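# Move the long cardboard box from desk to counter

## Task

Pick up the long cardboard box sitting on the desk and set it down on the counter located behind the shelves, with every part of it over the counter top and none overhanging an edge. The stacked cartons must not be disturbed. The robot must not tip over or be left leaning, or the task fails. The box must stay put on its own at the end; if it only stays there because the robot is holding it, it does not count.

## Robot and tools

ROBOT. A Hello Robot Stretch 3 with a single arm. It has a two-wheeled base (0.33 m long, 0.34 m wide), a lift that slides up a mast, and a telescoping arm that sticks out to the robot's right. At the arm's end is a wrist (yaw, pitch, roll) and a two-finger gripper. The base cannot drive sideways, so to move the gripper forward or back you drive the base. Turns pivot about the point midway between the drive wheels, 0.05 m behind the front edge. With the arm in and the wrist folded, a turn sweeps a radius of 0.28 m. An unfolded, level gripper reaches beyond that. The base is fast (0.30 m/s, 1.9 rad/s) only when stowed: lift_m under 0.30, arm_m under 0.03 and wrist_yaw_rad over 2.54. Otherwise it is capped at 0.10 m/s and 0.63 rad/s.

FRAMES. Base frame: origin on the floor between the drive wheels, x forward, y left, z up. hand_pose is reported in it, at the point where the closed fingertips meet. The odometry frame is the base frame as it was at the start. Heading is positive to the left, from -3.142 to 3.142.

CAMERAS. head_camera and nav_camera ride on the head and follow head_pan_rad and head_tilt_rad. wrist_camera is on the gripper. Every successful execute_actions result ends with one image from each camera, in a fixed order, taken when the call finishes.

execute_actions(actions). actions is a list run in order; an empty list just reports the state. Each action may have:
- robot: one command, a list (queue) of up to 8 commands run one after another, or {"stop": true}, which brakes everything and clears the queue.
- steps: how long the action lasts, 1 to 450 control steps at 30 per second. Default is 1. {"steps": n} alone just waits.
- until: an early-exit test, only used with steps. Examples: {"robot": {"status": "ended"}} (no motion is still moving and no queue is running), {"robot": {"lift_m": [">", 0.3]}}, or {"any": {"status": "ended"}}.

A command holds any of the following:
- base: exactly one of translate_m or rotate_rad. translate_m is a straight-line offset in metres from where the base is when the command begins; positive is forward, and the magnitude is at most 1. rotate_rad is an on-the-spot turn in radians; positive is counter-clockwise seen from above (left), and the magnitude is at most 3.2. Both are relative, not places to go to.
- joints: absolute targets by name. Any joint you leave out keeps its old target. lift_m is 0 to 1.1 m (arm height). arm_m is 0 to 0.52 m (extension). wrist_yaw_rad is -1.345 to 4.42; 0 is along the arm, positive swings toward the front, and 3.0 folds the wrist over the base. wrist_pitch_rad is -1.57 to 0.451; 0 is level and negative tips the fingers down. wrist_roll_rad is -2.911 to 2.911. gripper_m is -0.089 to 0.179; larger is wider, and the real fingertip gap is somewhat less than the value. head_pan_rad is -3.953 to 1.73; 0 faces forward, positive is left, and -1.57 looks along the arm. head_tilt_rad is -1.53 to 0.419; negative looks down.
- contact_limits: {"arm_m": effort%} (1 to 100). It makes that arm motion halt once the motor effort reaches that level.
- pause_s: allowed only inside a queue; a wait of up to 15 s.

Motions keep going across actions and while you think. A new command takes over immediately, and any older queue is thrown away. If one value is invalid, the whole call is rejected and nothing runs.

zoom_image(camera, region) returns a closer look at part of the latest image. camera is head_camera, nav_camera or wrist_camera. region is [x0, y0, x1, y1] in pixels with the top-left corner at (0, 0), at most 504 by 504.

finished_scene(scene) ends the current scene (give its number) and grades it. This cannot be undone, so make sure everything has stopped and the box rests on its own first.

RESULTS. base_status shows progress, e.g. "moving (translate_m +0.12 of +0.30)". joint_goals and joint_status are given per joint. Status words: moving, done (within tolerance), off_target (came to rest short of the goal and may still push), contact_stop (it met resistance and the joint went slack), time_out, stopped, not_commanded, torque_fault (a wrist servo shut off for 10 s and the joint is limp). Other lines: measured_speeds; refusals and queue/queue_left; "refused:"/"dropped:" lines, counted from 0; on_its_own (the robot changed a goal, a joint is slack, or the base leans); base_tilt in degrees (forward/right positive); motor_effort in % with the peak in brackets; lidar_m (12 sectors of 30°, the first straight ahead and going counter-clockwise, in a plane 0.17 m up); wrist_depth_mm and head_depth_mm (7×7 grids of median depth); base_odometry, which counts wheel slip as travel.

GRIPPING. To hold something, send a gripper_m below the object's width. To let go, send at least 0.02 above the value where the fingers first touched it. Neither the reading nor "done" proves that you are holding anything. A squeeze that is too hard gets eased off automatically, so objects may slip; send a new value to squeeze again.

CAUTIONS. Fold or unfold the wrist only with lift_m between 0.32 and 0.95, wrist_pitch_rad at -0.4 and wrist_roll_rad near 0. Once it is folded, lift_m can go down to 0.25. With wrist_yaw_rad below -0.4, keep the pitch at -0.5 or lower. Pushing against something solid with the gripper more than about 0.45 m up can tip the robot. So can a second push after a contact_stop, driving while gripping or pushing something fixed, or catching on furniture (most of all when backing up). If it leans, reverse the last move in small steps, pull the gripper free, and lower lift_m to about 0.2 if needed. Avoid drops, slams and hard shoves. Loose objects may get nudged briefly now and then.

Each tool is called after "Emit:" in YAML: its name, and indented under it one key for each argument.

## Session

Emit:
execute_actions:
  actions: []

Scene clock: 0.00 s.
robot.base_odometry: x=+0.000 y=+0.000 heading=+0.000 (m, m, rad; robot's odometry frame)
robot.turned_by_wheels: +0.000 (rad since the last result)
robot.turned_by_imu: +0.000 (rad since the last result)
robot.base_tilt: forward=-1.1 right=-0.1 (deg)
robot.lidar_m: 1.94 1.60 1.98 1.97 0.92 0.71 0.70 0.71 1.04 1.80 1.90 1.58
robot.head_depth_mm: 1797 1817 1840 1870 1896 1387 1929 / 1814 1816 1835 1896 1909 1363 1957 / 1838 1851 1863 1904 1936 1299 1963 / 1848 1880 1894 1925 1939 1309 1976 / 1859 1875 1898 1934 1961 1351 1983 / 1880 1903 1924 1943 1975 1340 1981 / 1897 1916 1945 1979 1978 1397 1648
robot.base_status: not_commanded
robot.joint_positions: lift_m=+0.379 arm_m=+0.002 wrist_yaw_rad=+3.112 wrist_pitch_rad=-0.422 wrist_roll_rad=+0.016 gripper_m=+0.037 head_pan_rad=-0.002 head_tilt_rad=-0.008
robot.joint_goals: lift_m=+0.379 arm_m=+0.002 wrist_yaw_rad=+3.112 wrist_pitch_rad=-0.422 wrist_roll_rad=+0.016 gripper_m=+0.037 head_pan_rad=-0.002 head_tilt_rad=-0.008
robot.joint_status: lift_m=not_commanded arm_m=not_commanded wrist_yaw_rad=not_commanded wrist_pitch_rad=not_commanded wrist_roll_rad=not_commanded gripper_m=not_commanded head_pan_rad=not_commanded head_tilt_rad=not_commanded
robot.measured_speeds: translate_m=+0.000 rotate_rad=+0.000 lift_m=+0.000 arm_m=+0.000 wrist_yaw_rad=+0.000 wrist_pitch_rad=+0.000 wrist_roll_rad=+0.000 head_pan_rad=+0.000 head_tilt_rad=+0.000
robot: refusals=0 queue=idle queue_left=0
robot.motor_effort: left_wheel=+0 right_wheel=-1 lift_m=+34 arm_m=+0 wrist_yaw_rad=+0 wrist_pitch_rad=+8 wrist_roll_rad=+0 gripper_m=+0 head_pan_rad=+1 head_tilt_rad=+1 (%)
robot.hand_pose: x=-0.0146 y=+0.0767 z=+0.3905 quat_wxyz=(+0.160, +0.699, +0.137, +0.684) (m; robot's base frame)
robot.wrist_depth_mm: 878 - - - - - - / 801 - - - - - - / 802 964 - - - - - / 764 801 - 835 850 881 909 / 665 674 - 687 719 723 740 / 565 576 - 593 592 621 618 / 495 514 - 547 522 537 546
pictures: head_camera (sideways: a quarter turn clockwise sets it upright), nav_camera (sideways: a quarter turn counterclockwise sets it upright), wrist_camera
Images, in order (width x height): head_camera 896x504, nav_camera 672x504, wrist_camera 644x364.

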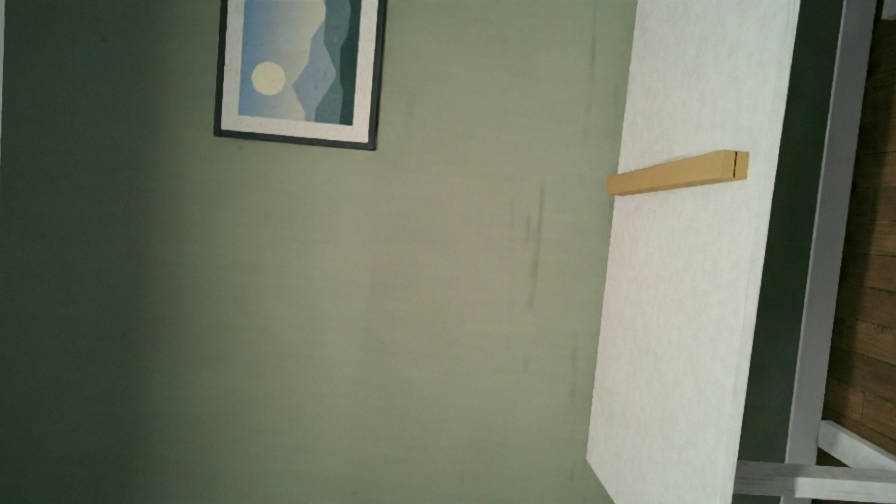

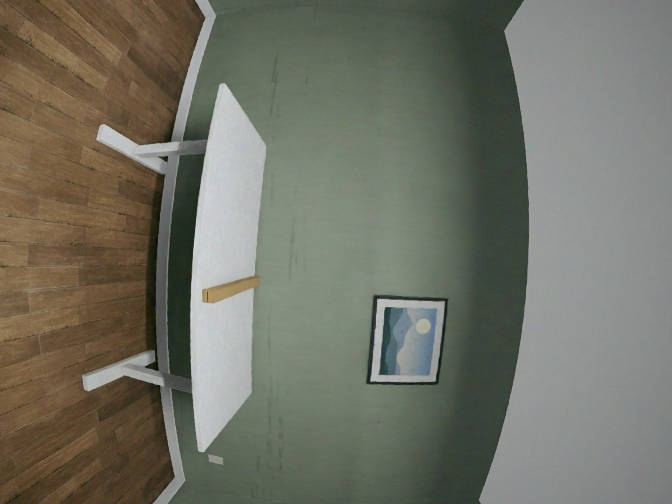

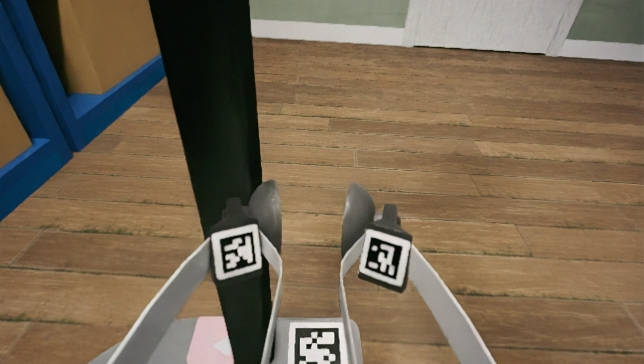

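Emit:
execute_actions:
  actions:
    - {"robot":{"joints":{"head_pan_rad":-3.14,"head_tilt_rad":-0.4}},"steps":200,"until":{"robot":{"status":"ended"}}}

Emit:
execute_actions:
  actions:
    - {"robot":{"joints":{"head_pan_rad":-2.0,"head_tilt_rad":-0.5}},"steps":200,"until":{"robot":{"status":"ended"}}}

Emit:
execute_actions:
  actions:
    - {"robot":{"joints":{"head_pan_rad":1.7,"head_tilt_rad":-0.5}},"steps":200,"until":{"robot":{"status":"ended"}}}

Scene clock: 3.33 s.
robot.base_odometry: x=+0.000 y=+0.000 heading=+0.000 (m, m, rad; robot's odometry frame)
robot.turned_by_wheels: +0.000 (rad since the last result)
robot.turned_by_imu: +0.000 (rad since the last result)
robot.base_tilt: forward=-1.1 right=+0.0 (deg)
robot.lidar_m: 1.94 1.60 1.98 1.97 0.92 0.71 0.70 0.71 1.05 1.80 1.90 1.59
robot.head_depth_mm: 912 606 635 690 1234 999 1004 / 926 613 641 694 1253 990 1013 / 934 621 651 704 1259 980 1252 / 944 622 660 709 1251 974 1272 / 786 628 667 719 1146 993 1230 / 571 616 674 745 824 930 1054 / 569 620 679 742 930 967 1100
robot.base_status: not_commanded
robot.joint_positions: lift_m=+0.379 arm_m=+0.002 wrist_yaw_rad=+3.112 wrist_pitch_rad=-0.422 wrist_roll_rad=+0.016 gripper_m=+0.037 head_pan_rad=-3.133 head_tilt_rad=-0.395
robot.joint_goals: lift_m=+0.379 arm_m=+0.002 wrist_yaw_rad=+3.112 wrist_pitch_rad=-0.422 wrist_roll_rad=+0.016 gripper_m=+0.037 head_pan_rad=-3.140 head_tilt_rad=-0.400
robot.joint_status: lift_m=not_commanded arm_m=not_commanded wrist_yaw_rad=not_commanded wrist_pitch_rad=not_commanded wrist_roll_rad=not_commanded gripper_m=not_commanded head_pan_rad=done head_tilt_rad=done
robot.measured_speeds: translate_m=+0.000 rotate_rad=+0.000 lift_m=+0.000 arm_m=+0.000 wrist_yaw_rad=+0.000 wrist_pitch_rad=+0.000 wrist_roll_rad=+0.000 head_pan_rad=+0.000 head_tilt_rad=+0.000
robot: refusals=0 queue=done queue_left=0
robot.motor_effort: left_wheel=+0(1) right_wheel=-1(1) lift_m=+34(33) arm_m=+0(0) wrist_yaw_rad=+0(1) wrist_pitch_rad=+8(8) wrist_roll_rad=+0(0) gripper_m=+0(1) head_pan_rad=-4(46) head_tilt_rad=-2(18) (%)
robot.hand_pose: x=-0.0146 y=+0.0767 z=+0.3905 quat_wxyz=(+0.160, +0.699, +0.137, +0.684) (m; robot's base frame)
robot.wrist_depth_mm: 880 - - - - - - / 794 - - - - - - / 808 950 - - - - - / 765 803 - 854 857 876 881 / 669 666 - 687 714 727 735 / 574 580 - 597 586 614 619 / 499 510 - 541 530 542 544
pictures: head_camera (sideways: a quarter turn clockwise sets it upright), nav_camera (sideways: a quarter turn counterclockwise sets it upright), wrist_camera
camera_calibration (this result's frames):
head_camera: T_world_to_cam=[[0.429485, 0.064609, -0.90076, 1.19079], [0.047743, -0.997667, -0.0487959, 0.0627159], [-0.901811, -0.022048, -0.431567, 0.521405], [0, 0, 0, 1]] pos_world=[-0.0442093, -0.00286991, 1.30069]
nav_camera: T_world_to_cam=[[-0.404069, -0.0747703, 0.911667, -1.14667], [-0.0124109, 0.99701, 0.0762689, -0.0455801], [-0.914644, 0.0195034, -0.403789, 0.489582], [0, 0, 0, 1]] pos_world=[-0.0161086, -0.0498419, 1.24655]
wrist_camera: T_world_to_cam=[[0.999624, -0.0199505, 0.0188129, 0.0079248], [0.00238765, -0.620129, -0.784496, 0.378592], [0.0273176, 0.784246, -0.619849, 0.349401], [0, 0, 0, 1]] pos_world=[-0.0183705, -0.0390824, 0.51343]
Images, in order (width x height): head_camera 896x504, nav_camera 672x504, wrist_camera 644x364.

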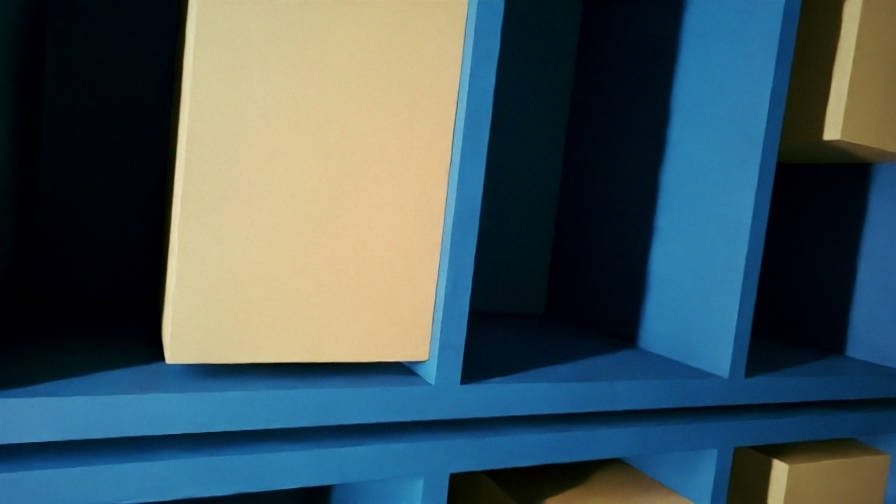

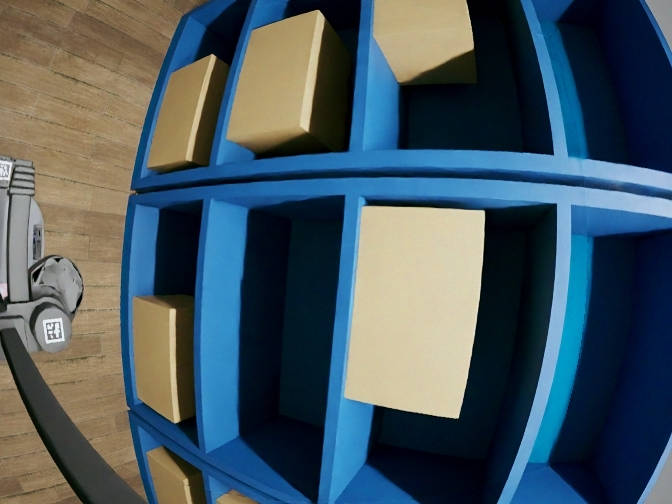

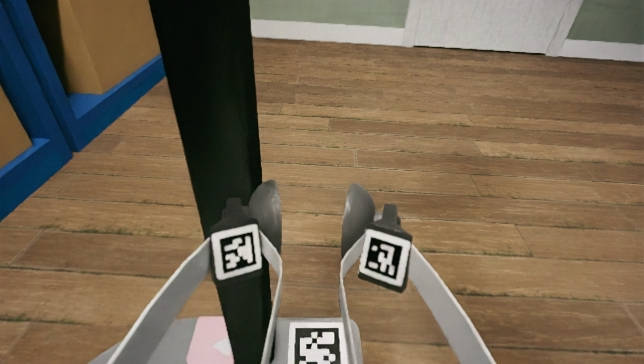

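Scene clock: 4.47 s.
robot.base_odometry: x=+0.000 y=+0.000 heading=+0.000 (m, m, rad; robot's odometry frame)
robot.turned_by_wheels: +0.000 (rad since the last result)
robot.turned_by_imu: +0.000 (rad since the last result)
robot.base_tilt: forward=-1.2 right=-0.1 (deg)
robot.lidar_m: 1.94 1.60 1.98 1.97 0.93 0.71 0.70 0.70 1.04 1.80 1.90 1.59
robot.head_depth_mm: 1072 1025 1376 1119 1133 1218 1215 / 1664 1195 1353 1450 1692 1446 1292 / 1673 1852 2074 2224 1737 1531 1279 / 1605 1771 1980 2201 1881 1518 1270 / 1562 1723 1913 2156 1850 1511 1252 / 1513 1653 1836 2067 1834 1488 1254 / 1478 1609 1769 1974 1826 1490 1246
robot.base_status: not_commanded
robot.joint_positions: lift_m=+0.379 arm_m=+0.002 wrist_yaw_rad=+3.112 wrist_pitch_rad=-0.422 wrist_roll_rad=+0.016 gripper_m=+0.037 head_pan_rad=-2.007 head_tilt_rad=-0.494
robot.joint_goals: lift_m=+0.379 arm_m=+0.002 wrist_yaw_rad=+3.112 wrist_pitch_rad=-0.422 wrist_roll_rad=+0.016 gripper_m=+0.037 head_pan_rad=-2.000 head_tilt_rad=-0.500
robot.joint_status: lift_m=not_commanded arm_m=not_commanded wrist_yaw_rad=not_commanded wrist_pitch_rad=not_commanded wrist_roll_rad=not_commanded gripper_m=not_commanded head_pan_rad=done head_tilt_rad=done
robot.measured_speeds: translate_m=+0.000 rotate_rad=+0.000 lift_m=+0.000 arm_m=+0.000 wrist_yaw_rad=+0.000 wrist_pitch_rad=+0.000 wrist_roll_rad=+0.000 head_pan_rad=+0.000 head_tilt_rad=+0.000
robot: refusals=0 queue=done queue_left=0
robot.motor_effort: left_wheel=+0(0) right_wheel=-1(1) lift_m=+33(33) arm_m=+0(1) wrist_yaw_rad=+0(1) wrist_pitch_rad=+8(8) wrist_roll_rad=+0(0) gripper_m=+0(1) head_pan_rad=+4(47) head_tilt_rad=-2(12) (%)
robot.hand_pose: x=-0.0146 y=+0.0767 z=+0.3905 quat_wxyz=(+0.160, +0.699, +0.137, +0.684) (m; robot's base frame)
robot.wrist_depth_mm: 879 - - - - - - / 802 - - - - - - / 804 972 - - - - - / 754 821 - 860 876 886 911 / 667 666 - 698 710 729 738 / 567 576 - 600 583 611 637 / 496 520 - 548 529 538 547
pictures: head_camera (sideways: a quarter turn clockwise sets it upright), nav_camera (sideways: a quarter turn counterclockwise sets it upright), wrist_camera
camera_calibration (this result's frames):
head_camera: T_world_to_cam=[[0.163262, 0.493883, -0.854064, 1.1315], [0.922902, -0.382428, -0.0447272, 0.0520745], [-0.348708, -0.780915, -0.518241, 0.63081], [0, 0, 0, 1]] pos_world=[-0.0128225, -0.0463061, 1.29562]
nav_camera: T_world_to_cam=[[-0.14365, -0.476406, 0.867411, -1.09053], [-0.908307, 0.411426, 0.0755435, -0.0391609], [-0.392865, -0.777024, -0.491825, 0.600954], [0, 0, 0, 1]] pos_world=[0.0438682, -0.036469, 1.24446]
wrist_camera: T_world_to_cam=[[0.999624, -0.0199508, 0.0188129, 0.00792479], [0.00238743, -0.620129, -0.784496, 0.378592], [0.0273177, 0.784246, -0.619849, 0.349401], [0, 0, 0, 1]] pos_world=[-0.0183705, -0.0390824, 0.51343]
Images, in order (width x height): head_camera 896x504, nav_camera 672x504, wrist_camera 644x364.

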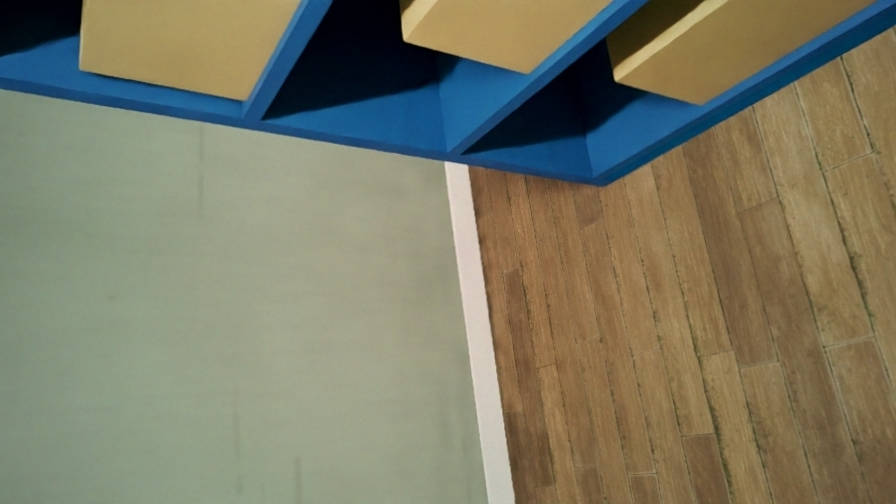

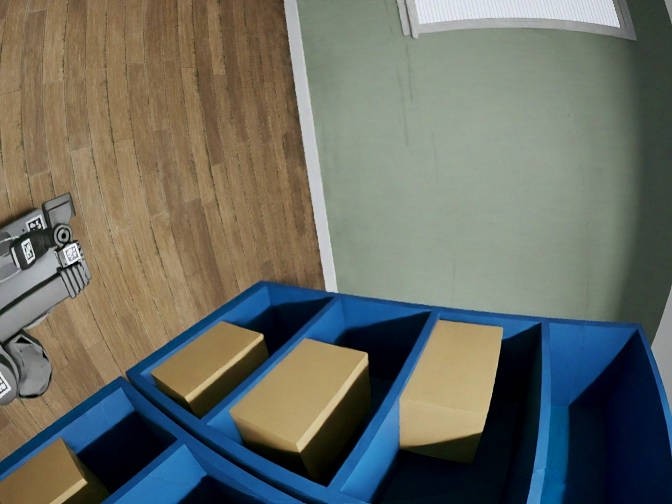

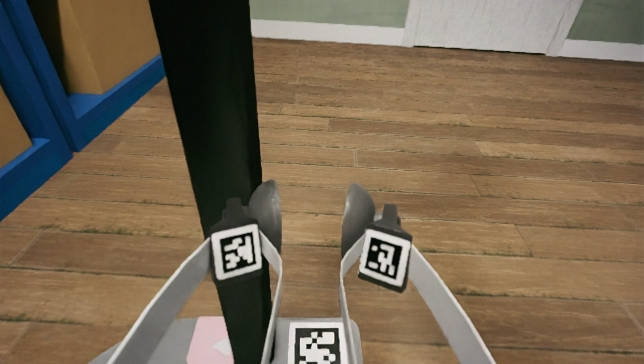

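Scene clock: 6.70 s.
robot.base_odometry: x=+0.000 y=+0.000 heading=+0.000 (m, m, rad; robot's odometry frame)
robot.turned_by_wheels: +0.000 (rad since the last result)
robot.turned_by_imu: +0.000 (rad since the last result)
robot.base_tilt: forward=-1.1 right=-0.1 (deg)
robot.lidar_m: 1.94 1.60 1.98 1.96 0.92 0.71 0.70 0.70 1.04 1.80 1.91 1.59
robot.head_depth_mm: 1600 1750 1933 2118 1939 1550 1301 / 1636 1785 1968 2205 1914 1543 1291 / 1689 1832 2039 2224 1909 1521 1281 / 1713 1884 2085 2275 1884 1516 1271 / 1761 1925 2089 2257 1858 1503 1267 / 1432 1564 1743 1977 1820 1502 1280 / 1271 1314 - - - - -
robot.base_status: not_commanded
robot.joint_positions: lift_m=+0.379 arm_m=+0.002 wrist_yaw_rad=+3.112 wrist_pitch_rad=-0.422 wrist_roll_rad=+0.016 gripper_m=+0.037 head_pan_rad=+1.693 head_tilt_rad=-0.494
robot.joint_goals: lift_m=+0.379 arm_m=+0.002 wrist_yaw_rad=+3.112 wrist_pitch_rad=-0.422 wrist_roll_rad=+0.016 gripper_m=+0.037 head_pan_rad=+1.700 head_tilt_rad=-0.500
robot.joint_status: lift_m=not_commanded arm_m=not_commanded wrist_yaw_rad=not_commanded wrist_pitch_rad=not_commanded wrist_roll_rad=not_commanded gripper_m=not_commanded head_pan_rad=done head_tilt_rad=done
robot.measured_speeds: translate_m=+0.000 rotate_rad=+0.000 lift_m=+0.000 arm_m=+0.000 wrist_yaw_rad=+0.000 wrist_pitch_rad=+0.000 wrist_roll_rad=+0.000 head_pan_rad=+0.000 head_tilt_rad=+0.000
robot: refusals=0 queue=done queue_left=0
robot.motor_effort: left_wheel=+0(0) right_wheel=-1(1) lift_m=+33(33) arm_m=+1(0) wrist_yaw_rad=+1(1) wrist_pitch_rad=+8(8) wrist_roll_rad=-1(0) gripper_m=+0(0) head_pan_rad=+4(48) head_tilt_rad=-2(3) (%)
robot.hand_pose: x=-0.0146 y=+0.0767 z=+0.3905 quat_wxyz=(+0.160, +0.699, +0.137, +0.684) (m; robot's base frame)
robot.wrist_depth_mm: 883 - - - - - - / 797 - - - - - - / 809 961 - - - - - / 755 809 - 852 864 873 911 / 659 666 - 700 725 731 738 / 565 576 - 598 591 612 622 / 499 513 - 549 528 536 544
pictures: head_camera (sideways: a quarter turn clockwise sets it upright), nav_camera (sideways: a quarter turn counterclockwise sets it upright), wrist_camera
camera_calibration (this result's frames):
head_camera: T_world_to_cam=[[0.123225, -0.50544, -0.854018, 1.13169], [-0.985337, -0.164655, -0.0447233, 0.0637097], [-0.118013, 0.847006, -0.518318, 0.629502], [0, 0, 0, 1]] pos_world=[-0.00238646, 0.0492975, 1.29561]
nav_camera: T_world_to_cam=[[-0.130597, 0.480228, 0.867367, -1.09055], [0.988323, 0.132331, 0.0755425, -0.0507291], [-0.0785021, 0.867104, -0.491903, 0.599138], [0, 0, 0, 1]] pos_world=[-0.0452531, 0.0109132, 1.24446]
wrist_camera: T_world_to_cam=[[0.999624, -0.0199503, 0.018813, 0.0079248], [0.00238789, -0.620129, -0.784496, 0.378592], [0.0273174, 0.784246, -0.619848, 0.349401], [0, 0, 0, 1]] pos_world=[-0.0183706, -0.0390824, 0.51343]
Images, in order (width x height): head_camera 896x504, nav_camera 672x504, wrist_camera 644x364.

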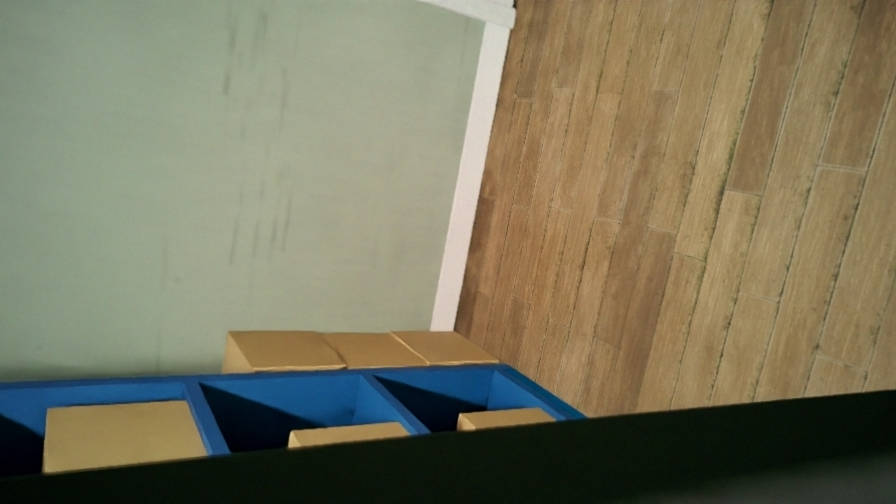

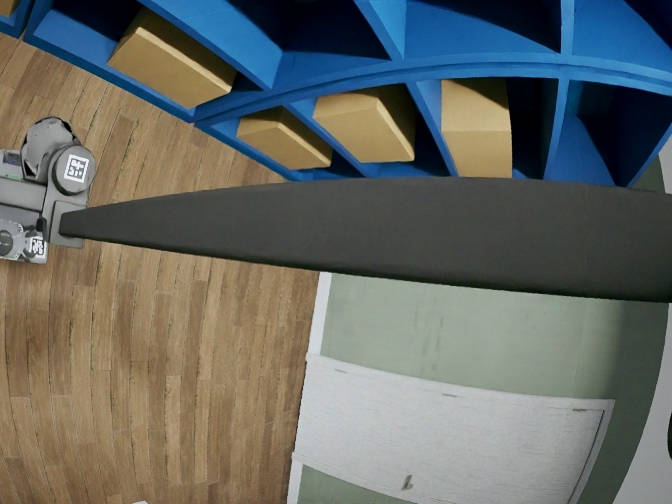

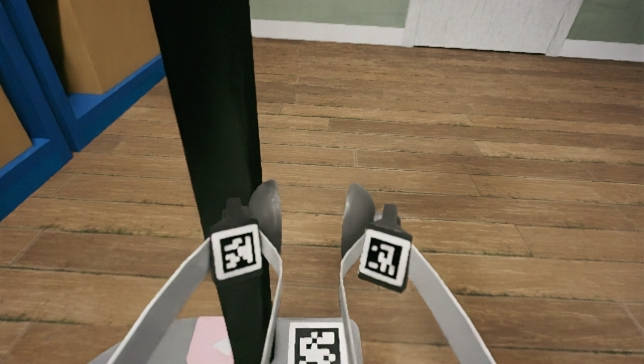

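Emit:
execute_actions:
  actions:
    - {"robot":[{"joints":{"lift_m":0.28,"head_pan_rad":0,"head_tilt_rad":-0.6},"base":{"rotate_rad":-0.17}},{"base":{"translate_m":0.95}},{"joints":{"lift_m":0.95}}],"steps":450,"until":{"robot":{"status":"ended"}}}

Scene clock: 27.87 s.
robot.base_odometry: x=+0.936 y=-0.161 heading=-0.170 (m, m, rad; robot's odometry frame)
robot.turned_by_wheels: -0.170 (rad since the last result)
robot.turned_by_imu: -0.175 (rad since the last result)
robot.base_tilt: forward=-1.0 right=+0.0 (deg)
robot.lidar_m: 0.99 1.00 0.87 2.06 2.08 1.76 1.62 1.66 1.83 1.70 1.60 0.73
robot.head_depth_mm: 829 926 1056 974 770 636 543 / 825 923 1045 962 765 631 540 / 823 918 1043 956 759 626 537 / 821 913 1039 942 748 610 525 / 814 908 1027 883 702 590 494 / 812 905 1027 921 738 616 528 / 809 903 1015 913 732 612 525
robot.base_status: done (translate_m +0.9500 of +0.9500)
robot.joint_positions: lift_m=+0.949 arm_m=+0.002 wrist_yaw_rad=+3.112 wrist_pitch_rad=-0.423 wrist_roll_rad=+0.016 gripper_m=+0.037 head_pan_rad=+0.007 head_tilt_rad=-0.594
robot.joint_goals: lift_m=+0.950 arm_m=+0.002 wrist_yaw_rad=+3.112 wrist_pitch_rad=-0.423 wrist_roll_rad=+0.016 gripper_m=+0.037 head_pan_rad=+0.000 head_tilt_rad=-0.600
robot.joint_status: lift_m=done arm_m=not_commanded wrist_yaw_rad=not_commanded wrist_pitch_rad=not_commanded wrist_roll_rad=not_commanded gripper_m=not_commanded head_pan_rad=done head_tilt_rad=done
robot.measured_speeds: translate_m=+0.000 rotate_rad=+0.000 lift_m=+0.000 arm_m=+0.000 wrist_yaw_rad=+0.000 wrist_pitch_rad=+0.000 wrist_roll_rad=+0.000 head_pan_rad=+0.000 head_tilt_rad=+0.000
robot: refusals=0 queue=done queue_left=0
robot.motor_effort: left_wheel=+4(16) right_wheel=-4(6) lift_m=+47(51) arm_m=+0(0) wrist_yaw_rad=+1(1) wrist_pitch_rad=+9(9) wrist_roll_rad=+0(0) gripper_m=+0(0) head_pan_rad=-4(46) head_tilt_rad=-2(10) (%)
robot.hand_pose: x=-0.0146 y=+0.0765 z=+0.9607 quat_wxyz=(+0.160, +0.699, +0.137, +0.684) (m; robot's base frame)
robot.wrist_depth_mm: - - - - - - - / - - - - - - - / - - - - 773 792 818 / - - - - 635 622 645 / - - - - 520 512 520 / - - - - - 434 439 / - - - - - 376 383
pictures: head_camera (sideways: a quarter turn clockwise sets it upright), nav_camera (sideways: a quarter turn counterclockwise sets it upright), wrist_camera
camera_calibration (this result's frames):
head_camera: T_world_to_cam=[[-0.598798, -0.0650091, -0.798257, 1.06339], [-0.0547794, 0.997691, -0.040159, 0.0520855], [0.799024, 0.0196809, -0.600977, 0.731448], [0, 0, 0, 1]] pos_world=[0.0551646, 0.00276927, 1.29053]
nav_camera: T_world_to_cam=[[0.57605, 0.0752354, 0.813945, -1.02521], [0.0255603, -0.996926, 0.0740592, -0.0429155], [0.817015, -0.0218571, -0.576202, 0.703355], [0, 0, 0, 1]] pos_world=[0.0170156, 0.0497215, 1.24291]
wrist_camera: T_world_to_cam=[[0.999625, -0.0199213, 0.0187972, -0.00278643], [0.00234926, -0.621399, -0.783491, 0.824859], [0.0272887, 0.783241, -0.621119, 0.704255], [0, 0, 0, 1]] pos_world=[-0.0183706, -0.0390895, 1.08375]
Images, in order (width x height): head_camera 896x504, nav_camera 672x504, wrist_camera 644x364.

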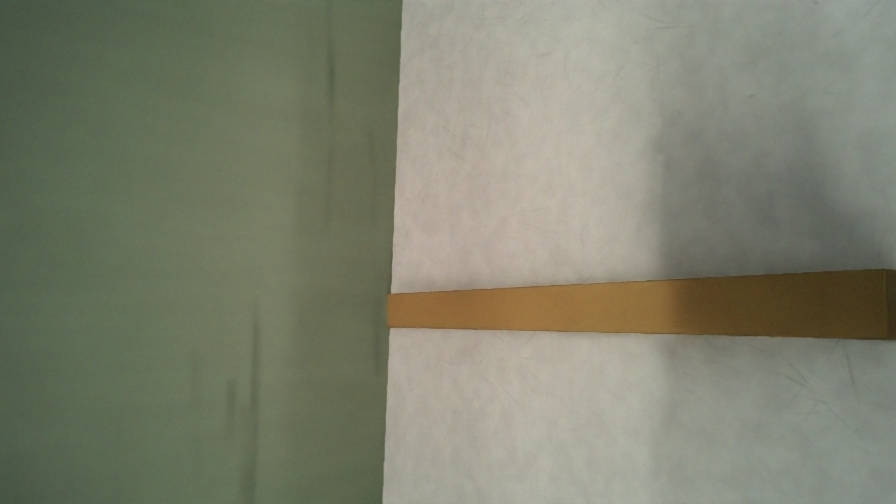

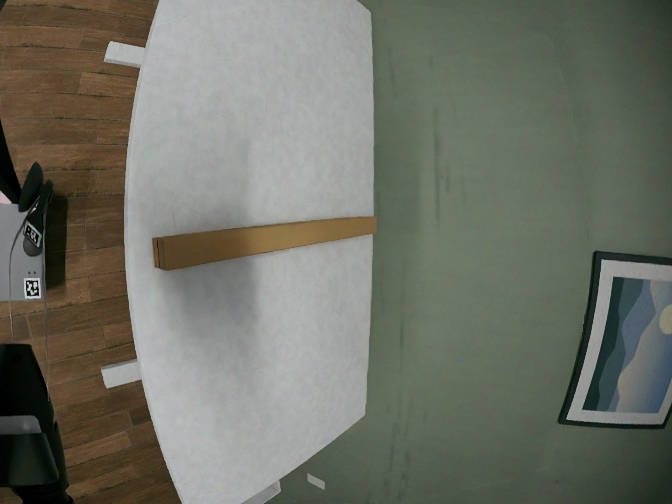

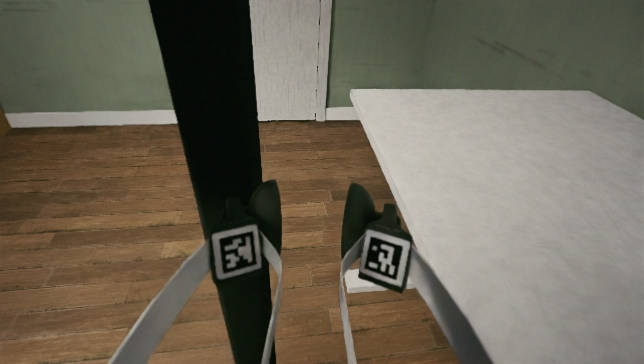

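Emit:
execute_actions:
  actions:
    - {"robot":[{"joints":{"wrist_yaw_rad":0,"wrist_pitch_rad":-0.4,"head_pan_rad":-1.57,"head_tilt_rad":-0.8,"gripper_m":0.12},"base":{"rotate_rad":1.706}},{"joints":{"lift_m":1.08,"wrist_pitch_rad":-1.57,"arm_m":0.3,"wrist_roll_rad":0}}],"steps":450,"until":{"robot":{"status":"ended"}}}

Scene clock: 36.13 s.
robot.base_odometry: x=+0.936 y=-0.161 heading=+1.536 (m, m, rad; robot's odometry frame)
robot.turned_by_wheels: +1.706 (rad since the last result)
robot.turned_by_imu: +1.723 (rad since the last result)
robot.base_tilt: forward=-1.1 right=+0.0 (deg)
robot.lidar_m: 2.06 2.17 1.68 1.62 1.72 1.74 1.70 0.73 0.77 0.99 1.04 0.87
robot.head_depth_mm: 838 963 929 765 651 567 527 / 844 991 948 762 644 564 1088 / - - 883 738 629 552 1102 / 863 1001 877 721 608 530 1096 / 878 1015 900 745 636 555 1111 / 887 1012 893 739 632 551 1119 / 898 1015 886 734 629 551 1117
robot.base_status: done (rotate_rad +1.7058 of +1.7060)
robot.joint_positions: lift_m=+1.079 arm_m=+0.300 wrist_yaw_rad=+0.001 wrist_pitch_rad=-1.565 wrist_roll_rad=+0.003 gripper_m=+0.120 head_pan_rad=-1.563 head_tilt_rad=-0.790
robot.joint_goals: lift_m=+1.080 arm_m=+0.300 wrist_yaw_rad=+0.000 wrist_pitch_rad=-1.570 wrist_roll_rad=+0.000 gripper_m=+0.120 head_pan_rad=-1.570 head_tilt_rad=-0.800
robot.joint_status: lift_m=done arm_m=done wrist_yaw_rad=done wrist_pitch_rad=done wrist_roll_rad=done gripper_m=done head_pan_rad=done head_tilt_rad=done
robot.measured_speeds: translate_m=+0.000 rotate_rad=+0.000 lift_m=+0.000 arm_m=+0.000 wrist_yaw_rad=+0.000 wrist_pitch_rad=+0.000 wrist_roll_rad=+0.000 head_pan_rad=+0.000 head_tilt_rad=+0.000
robot: refusals=0 queue=done queue_left=0
robot.motor_effort: left_wheel=-5(9) right_wheel=+2(6) lift_m=+47(51) arm_m=+3(2) wrist_yaw_rad=-1(3) wrist_pitch_rad=-3(12) wrist_roll_rad=-2(1) gripper_m=+0(84) head_pan_rad=-3(47) head_tilt_rad=-3(15) (%)
robot.hand_pose: x=-0.0216 y=-0.4221 z=+0.9616 quat_wxyz=(+0.501, +0.498, -0.501, -0.499) (m; robot's base frame)
robot.wrist_depth_mm: 359 360 366 327 369 369 372 / 372 377 381 336 380 384 384 / 389 385 391 387 393 397 396 / 400 400 403 402 407 415 418 / 417 410 421 370 426 430 432 / 426 435 437 390 444 446 448 / - - - - 457 464 468
pictures: head_camera (sideways: a quarter turn clockwise sets it upright), nav_camera (sideways: a quarter turn counterclockwise sets it upright), wrist_camera
camera_calibration (this result's frames):
head_camera: T_world_to_cam=[[-0.0664271, 0.743242, -0.665717, 0.887402], [0.997608, 0.0622529, -0.0300416, 0.0324852], [0.0191147, -0.66612, -0.745599, 0.924316], [0, 0, 0, 1]] pos_world=[0.00887203, -0.0458713, 1.2809]
nav_camera: T_world_to_cam=[[0.0766673, -0.723992, 0.685535, -0.854792], [-0.996806, -0.0402237, 0.0689984, -0.030072], [-0.0223796, -0.688635, -0.724763, 0.901718], [0, 0, 0, 1]] pos_world=[0.0557386, 0.000882184, 1.2416]
wrist_camera: T_world_to_cam=[[-0.999388, -0.0349695, -0.000588298, -0.0366618], [-0.034099, 0.970496, 0.238693, 0.20401], [-0.00777604, 0.238567, -0.971095, 1.20137], [0, 0, 0, 1]] pos_world=[-0.0203409, -0.485881, 1.11793]
Images, in order (width x height): head_camera 896x504, nav_camera 672x504, wrist_camera 644x364.

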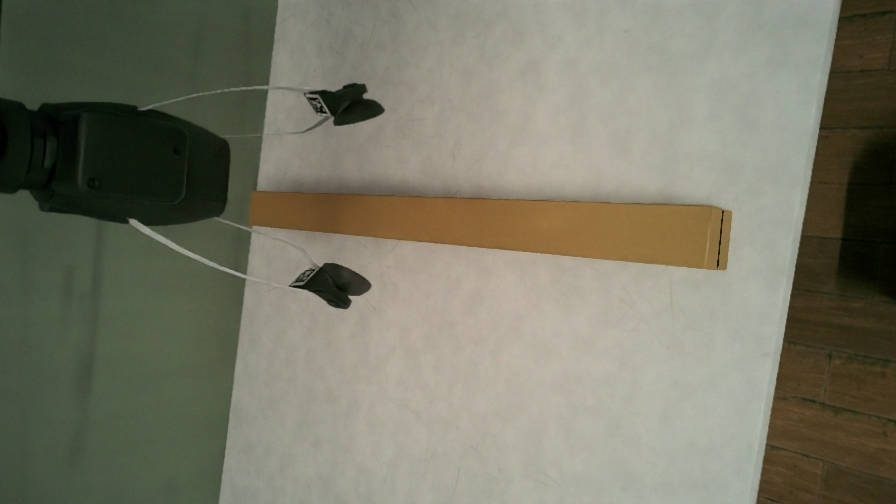

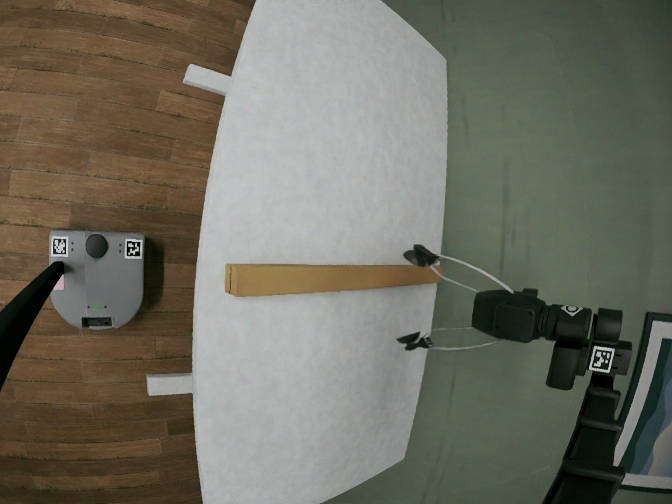

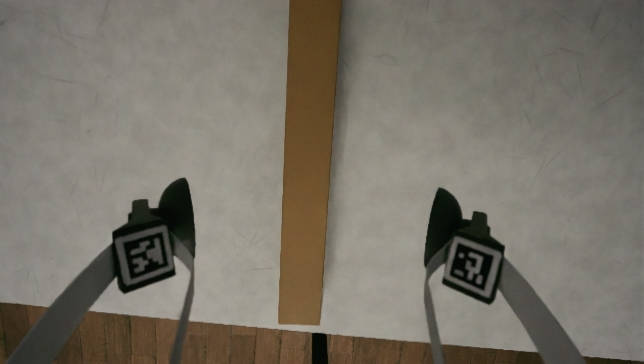

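Emit:
execute_actions:
  actions:
    - {"robot":[{"joints":{"lift_m":0.93,"arm_m":0.432}}],"steps":450,"until":{"robot":{"status":"ended"}}}

Scene clock: 39.40 s.
robot.base_odometry: x=+0.936 y=-0.161 heading=+1.536 (m, m, rad; robot's odometry frame)
robot.turned_by_wheels: +0.000 (rad since the last result)
robot.turned_by_imu: +0.000 (rad since the last result)
robot.base_tilt: forward=-1.1 right=-0.1 (deg)
robot.lidar_m: 2.06 2.18 1.68 1.62 1.72 1.74 1.69 0.72 0.77 0.99 1.04 0.87
robot.head_depth_mm: - - 925 761 650 567 528 / - 1001 923 759 645 565 1092 / 825 - 860 738 631 552 1103 / 867 997 907 720 608 531 1101 / 879 1012 900 743 635 555 1109 / 884 1011 891 742 632 553 1124 / 901 1018 885 735 630 551 1115
robot.base_status: done (rotate_rad +1.7058 of +1.7060)
robot.joint_positions: lift_m=+0.931 arm_m=+0.432 wrist_yaw_rad=+0.001 wrist_pitch_rad=-1.566 wrist_roll_rad=+0.003 gripper_m=+0.120 head_pan_rad=-1.563 head_tilt_rad=-0.790
robot.joint_goals: lift_m=+0.930 arm_m=+0.432 wrist_yaw_rad=+0.000 wrist_pitch_rad=-1.570 wrist_roll_rad=+0.000 gripper_m=+0.120 head_pan_rad=-1.570 head_tilt_rad=-0.800
robot.joint_status: lift_m=done arm_m=done wrist_yaw_rad=done wrist_pitch_rad=done wrist_roll_rad=done gripper_m=done head_pan_rad=done head_tilt_rad=done
robot.measured_speeds: translate_m=+0.000 rotate_rad=+0.000 lift_m=+0.000 arm_m=+0.000 wrist_yaw_rad=+0.000 wrist_pitch_rad=+0.000 wrist_roll_rad=+0.000 head_pan_rad=+0.000 head_tilt_rad=+0.000
robot: refusals=0 queue=done queue_left=0
robot.motor_effort: left_wheel=-4(5) right_wheel=+2(2) lift_m=+12(46) arm_m=+3(3) wrist_yaw_rad=-1(1) wrist_pitch_rad=-2(3) wrist_roll_rad=-2(1) gripper_m=+0(0) head_pan_rad=-3(4) head_tilt_rad=-4(3) (%)
robot.hand_pose: x=-0.0216 y=-0.5539 z=+0.8131 quat_wxyz=(+0.501, +0.498, -0.501, -0.500) (m; robot's base frame)
robot.wrist_depth_mm: 225 227 228 183 231 232 233 / 234 233 234 189 238 239 242 / 241 243 243 196 247 247 249 / 250 251 253 204 255 256 259 / 258 258 261 212 264 268 270 / 266 274 271 219 275 280 279 / 281 280 281 232 287 290 291
pictures: head_camera (sideways: a quarter turn clockwise sets it upright), nav_camera (sideways: a quarter turn counterclockwise sets it upright), wrist_camera
camera_calibration (this result's frames):
head_camera: T_world_to_cam=[[-0.066427, 0.743242, -0.665717, 0.887402], [0.997608, 0.0622528, -0.0300416, 0.0324852], [0.0191146, -0.66612, -0.745599, 0.924316], [0, 0, 0, 1]] pos_world=[0.00887202, -0.0458714, 1.2809]
nav_camera: T_world_to_cam=[[0.0766672, -0.723992, 0.685535, -0.854792], [-0.996806, -0.0402236, 0.0689984, -0.0300721], [-0.0223796, -0.688635, -0.724763, 0.901718], [0, 0, 0, 1]] pos_world=[0.0557386, 0.000882171, 1.2416]
wrist_camera: T_world_to_cam=[[-0.999389, -0.0349584, -0.000615653, -0.0413293], [-0.0340885, 0.970305, 0.239472, 0.366605], [-0.00777419, 0.239347, -0.970903, 1.08893], [0, 0, 0, 1]] pos_world=[-0.0203413, -0.617797, 0.969433]
Images, in order (width x height): head_camera 896x504, nav_camera 672x504, wrist_camera 644x364.

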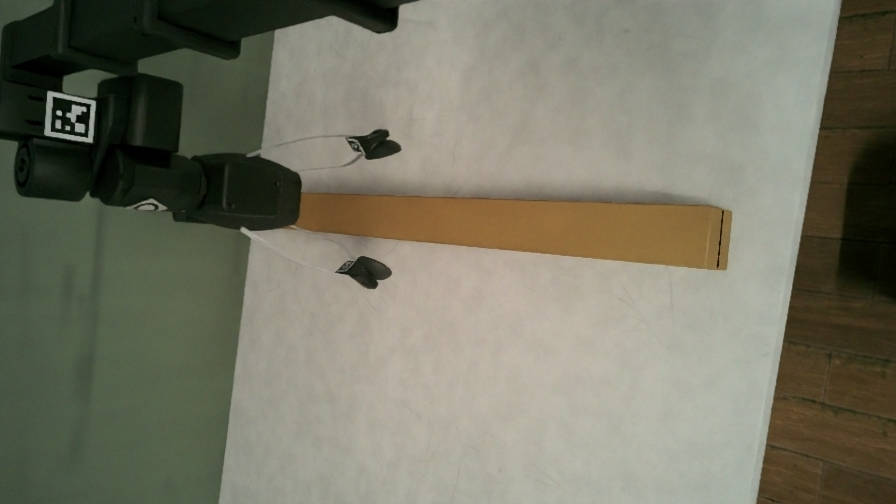

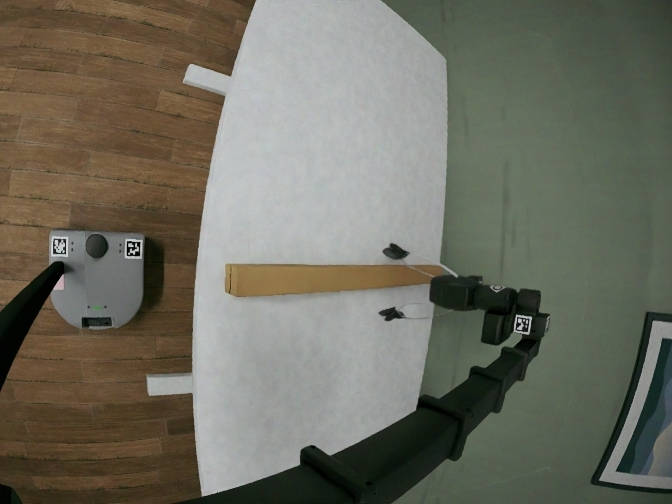

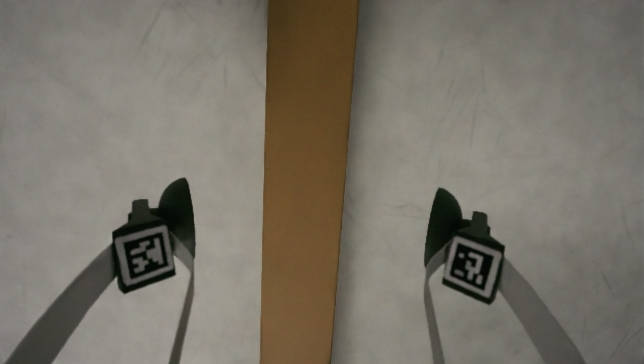

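Emit:
execute_actions:
  actions:
    - {"robot":[{"joints":{"lift_m":0.867}},{"joints":{"gripper_m":0.0}},{"joints":{"lift_m":0.95}}],"steps":450,"until":{"robot":{"status":"ended"}}}

Scene clock: 44.67 s.
robot.base_odometry: x=+0.936 y=-0.161 heading=+1.536 (m, m, rad; robot's odometry frame)
robot.turned_by_wheels: +0.000 (rad since the last result)
robot.turned_by_imu: -0.001 (rad since the last result)
robot.base_tilt: forward=-1.2 right=-0.1 (deg)
robot.lidar_m: 2.05 2.18 1.68 1.62 1.72 1.75 1.69 0.73 0.77 0.99 1.04 0.87
robot.head_depth_mm: - 988 927 764 651 567 529 / - 995 917 759 646 563 1091 / - - 837 718 617 550 1098 / 864 992 903 730 612 540 1100 / 875 1012 895 745 636 553 1108 / 885 1004 892 739 634 553 1122 / 898 1022 884 735 628 551 1125
robot.base_status: done (rotate_rad +1.7058 of +1.7060)
robot.joint_positions: lift_m=+0.949 arm_m=+0.432 wrist_yaw_rad=+0.001 wrist_pitch_rad=-1.566 wrist_roll_rad=+0.003 gripper_m=+0.001 head_pan_rad=-1.563 head_tilt_rad=-0.790
robot.joint_goals: lift_m=+0.950 arm_m=+0.432 wrist_yaw_rad=+0.000 wrist_pitch_rad=-1.570 wrist_roll_rad=+0.000 gripper_m=+0.000 head_pan_rad=-1.570 head_tilt_rad=-0.800
robot.joint_status: lift_m=done arm_m=done wrist_yaw_rad=done wrist_pitch_rad=done wrist_roll_rad=done gripper_m=done head_pan_rad=done head_tilt_rad=done
robot.measured_speeds: translate_m=+0.000 rotate_rad=+0.000 lift_m=+0.000 arm_m=+0.000 wrist_yaw_rad=+0.000 wrist_pitch_rad=+0.000 wrist_roll_rad=+0.000 head_pan_rad=+0.000 head_tilt_rad=+0.000
robot: refusals=0 queue=done queue_left=0
robot.motor_effort: left_wheel=-5(5) right_wheel=+2(3) lift_m=+48(51) arm_m=+3(3) wrist_yaw_rad=+0(0) wrist_pitch_rad=-2(2) wrist_roll_rad=-2(1) gripper_m=-20(97) head_pan_rad=-3(3) head_tilt_rad=-3(3) (%)
robot.hand_pose: x=-0.0216 y=-0.5539 z=+0.8316 quat_wxyz=(+0.501, +0.498, -0.501, -0.500) (m; robot's base frame)
robot.wrist_depth_mm: 242 243 243 120 246 250 250 / 250 252 252 123 254 258 260 / 259 260 261 128 263 267 269 / 266 270 269 132 274 275 278 / 276 278 138 137 286 287 289 / 290 290 291 143 299 296 301 / 301 301 302 150 309 310 314
pictures: head_camera (sideways: a quarter turn clockwise sets it upright), nav_camera (sideways: a quarter turn counterclockwise sets it upright), wrist_camera
camera_calibration (this result's frames):
head_camera: T_world_to_cam=[[-0.0664268, 0.743242, -0.665717, 0.887402], [0.997608, 0.0622526, -0.0300416, 0.0324852], [0.0191144, -0.66612, -0.745599, 0.924316], [0, 0, 0, 1]] pos_world=[0.00887201, -0.0458714, 1.2809]
nav_camera: T_world_to_cam=[[0.0766671, -0.723992, 0.685535, -0.854792], [-0.996806, -0.0402233, 0.0689984, -0.0300721], [-0.0223798, -0.688635, -0.724763, 0.901718], [0, 0, 0, 1]] pos_world=[0.0557387, 0.000882159, 1.2416]
wrist_camera: T_world_to_cam=[[-0.999389, -0.034958, -0.000615662, -0.0413179], [-0.0340882, 0.970305, 0.239473, 0.362198], [-0.00777411, 0.239347, -0.970903, 1.10683], [0, 0, 0, 1]] pos_world=[-0.0203414, -0.617803, 0.987862]
Images, in order (width x height): head_camera 896x504, nav_camera 672x504, wrist_camera 644x364.

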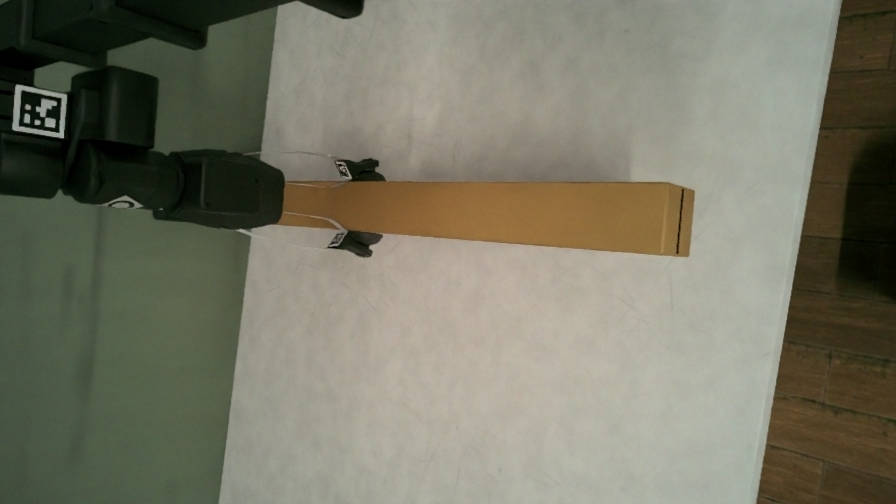

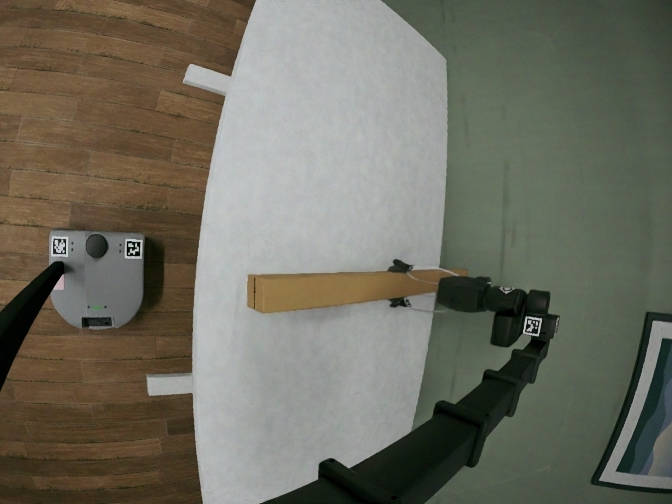

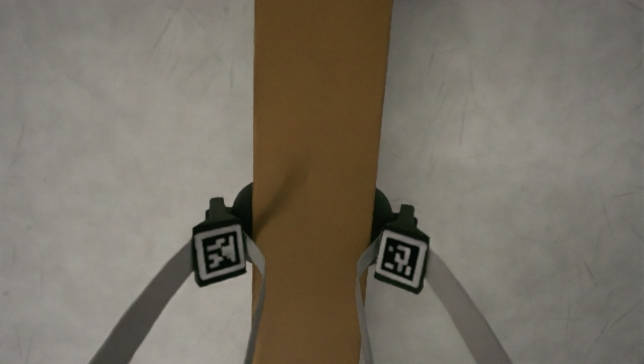

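Emit:
execute_actions:
  actions:
    - {"robot":[{"joints":{"wrist_roll_rad":1.57}},{"joints":{"arm_m":0.0,"head_pan_rad":0,"head_tilt_rad":-0.6}},{"base":{"rotate_rad":2.49}},{"base":{"translate_m":1.0}}],"steps":450,"until":{"robot":{"status":"ended"}}}
    - {"steps":450,"until":{"robot":{"status":"ended"}}}

Scene clock: 68.80 s.
robot.base_odometry: x=+0.302 y=-0.934 heading=-2.257 (m, m, rad; robot's odometry frame)
robot.turned_by_wheels: +2.490 (rad since the last result)
robot.turned_by_imu: +2.512 (rad since the last result)
robot.base_tilt: forward=-1.1 right=+0.0 (deg)
robot.lidar_m: 0.91 0.86 0.88 1.14 1.56 1.10 1.87 2.88 1.65 1.14 1.08 1.07
robot.head_depth_mm: 1023 1186 1405 1735 1726 1434 1177 / 954 1092 1282 1553 1708 1424 412 / 897 1014 1172 1384 1610 1405 1213 / 841 946 1081 1273 1522 1399 1199 / 800 891 1007 1170 1380 1389 1196 / 755 838 940 1077 1255 1366 1193 / 718 791 884 999 1161 1313 1192
robot.base_status: done (translate_m +1.0000 of +1.0000)
robot.joint_positions: lift_m=+0.949 arm_m=+0.002 wrist_yaw_rad=+0.001 wrist_pitch_rad=-1.566 wrist_roll_rad=+1.567 gripper_m=+0.001 head_pan_rad=-0.007 head_tilt_rad=-0.606
robot.joint_goals: lift_m=+0.950 arm_m=+0.000 wrist_yaw_rad=+0.000 wrist_pitch_rad=-1.570 wrist_roll_rad=+1.570 gripper_m=+0.000 head_pan_rad=+0.000 head_tilt_rad=-0.600
robot.joint_status: lift_m=done arm_m=done wrist_yaw_rad=done wrist_pitch_rad=done wrist_roll_rad=done gripper_m=done head_pan_rad=done head_tilt_rad=done
robot.measured_speeds: translate_m=+0.000 rotate_rad=+0.000 lift_m=+0.000 arm_m=+0.000 wrist_yaw_rad=+0.000 wrist_pitch_rad=+0.000 wrist_roll_rad=+0.000 head_pan_rad=+0.000 head_tilt_rad=+0.000
robot: refusals=0 queue=done queue_left=0
robot.motor_effort: left_wheel=-5(9) right_wheel=+2(5) lift_m=+48(48) arm_m=-3(3) wrist_yaw_rad=-1(0) wrist_pitch_rad=-2(2) wrist_roll_rad=+1(3) gripper_m=-20(19) head_pan_rad=+4(48) head_tilt_rad=+1(15) (%)
robot.hand_pose: x=-0.0216 y=-0.1243 z=+0.8316 quat_wxyz=(+0.002, +0.001, -0.709, -0.706) (m; robot's base frame)
robot.wrist_depth_mm: 916 911 899 120 918 910 927 / 936 936 962 124 126 934 929 / 980 958 988 128 986 - - / - - - 133 - - - / - - 139 137 - - - / - - - 143 - - - / - - - 149 - - 976
pictures: head_camera (sideways: a quarter turn clockwise sets it upright), nav_camera (sideways: a quarter turn counterclockwise sets it upright), wrist_camera
camera_calibration (this result's frames):
head_camera: T_world_to_cam=[[-0.609505, -0.0565052, -0.790766, 1.05369], [-0.0412261, 0.998366, -0.0395633, 0.0512267], [0.791709, 0.00848618, -0.610839, 0.744323], [0, 0, 0, 1]] pos_world=[0.055054, 0.00207946, 1.28991]
nav_camera: T_world_to_cam=[[0.587099, 0.0670492, 0.806733, -1.01587], [0.0124433, -0.997194, 0.0738231, -0.0425269], [0.809419, -0.0333031, -0.586286, 0.71652], [0, 0, 0, 1]] pos_world=[0.0169822, 0.0495681, 1.24276]
wrist_camera: T_world_to_cam=[[-0.0413419, 0.999129, -0.00573815, 0.127209], [0.969265, 0.0414989, 0.242495, -0.150951], [0.242522, 0.0044634, -0.970136, 0.979572], [0, 0, 0, 1]] pos_world=[-0.0859968, -0.125206, 0.987652]
Images, in order (width x height): head_camera 896x504, nav_camera 672x504, wrist_camera 644x364.

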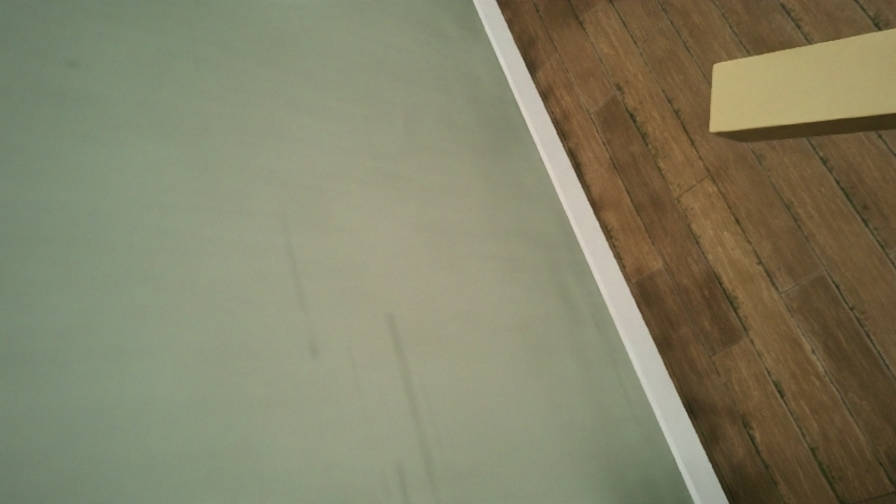

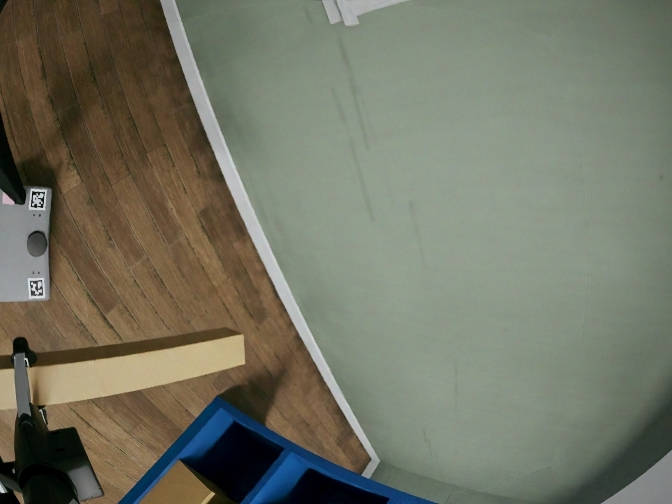

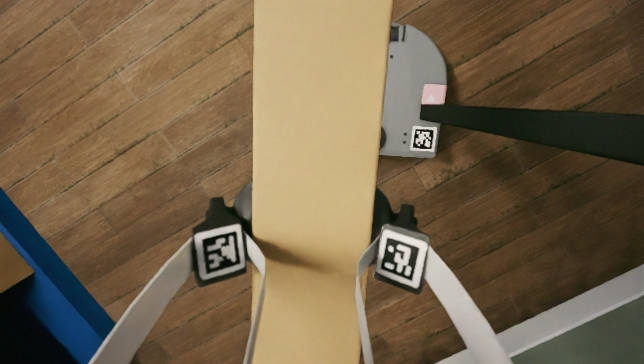

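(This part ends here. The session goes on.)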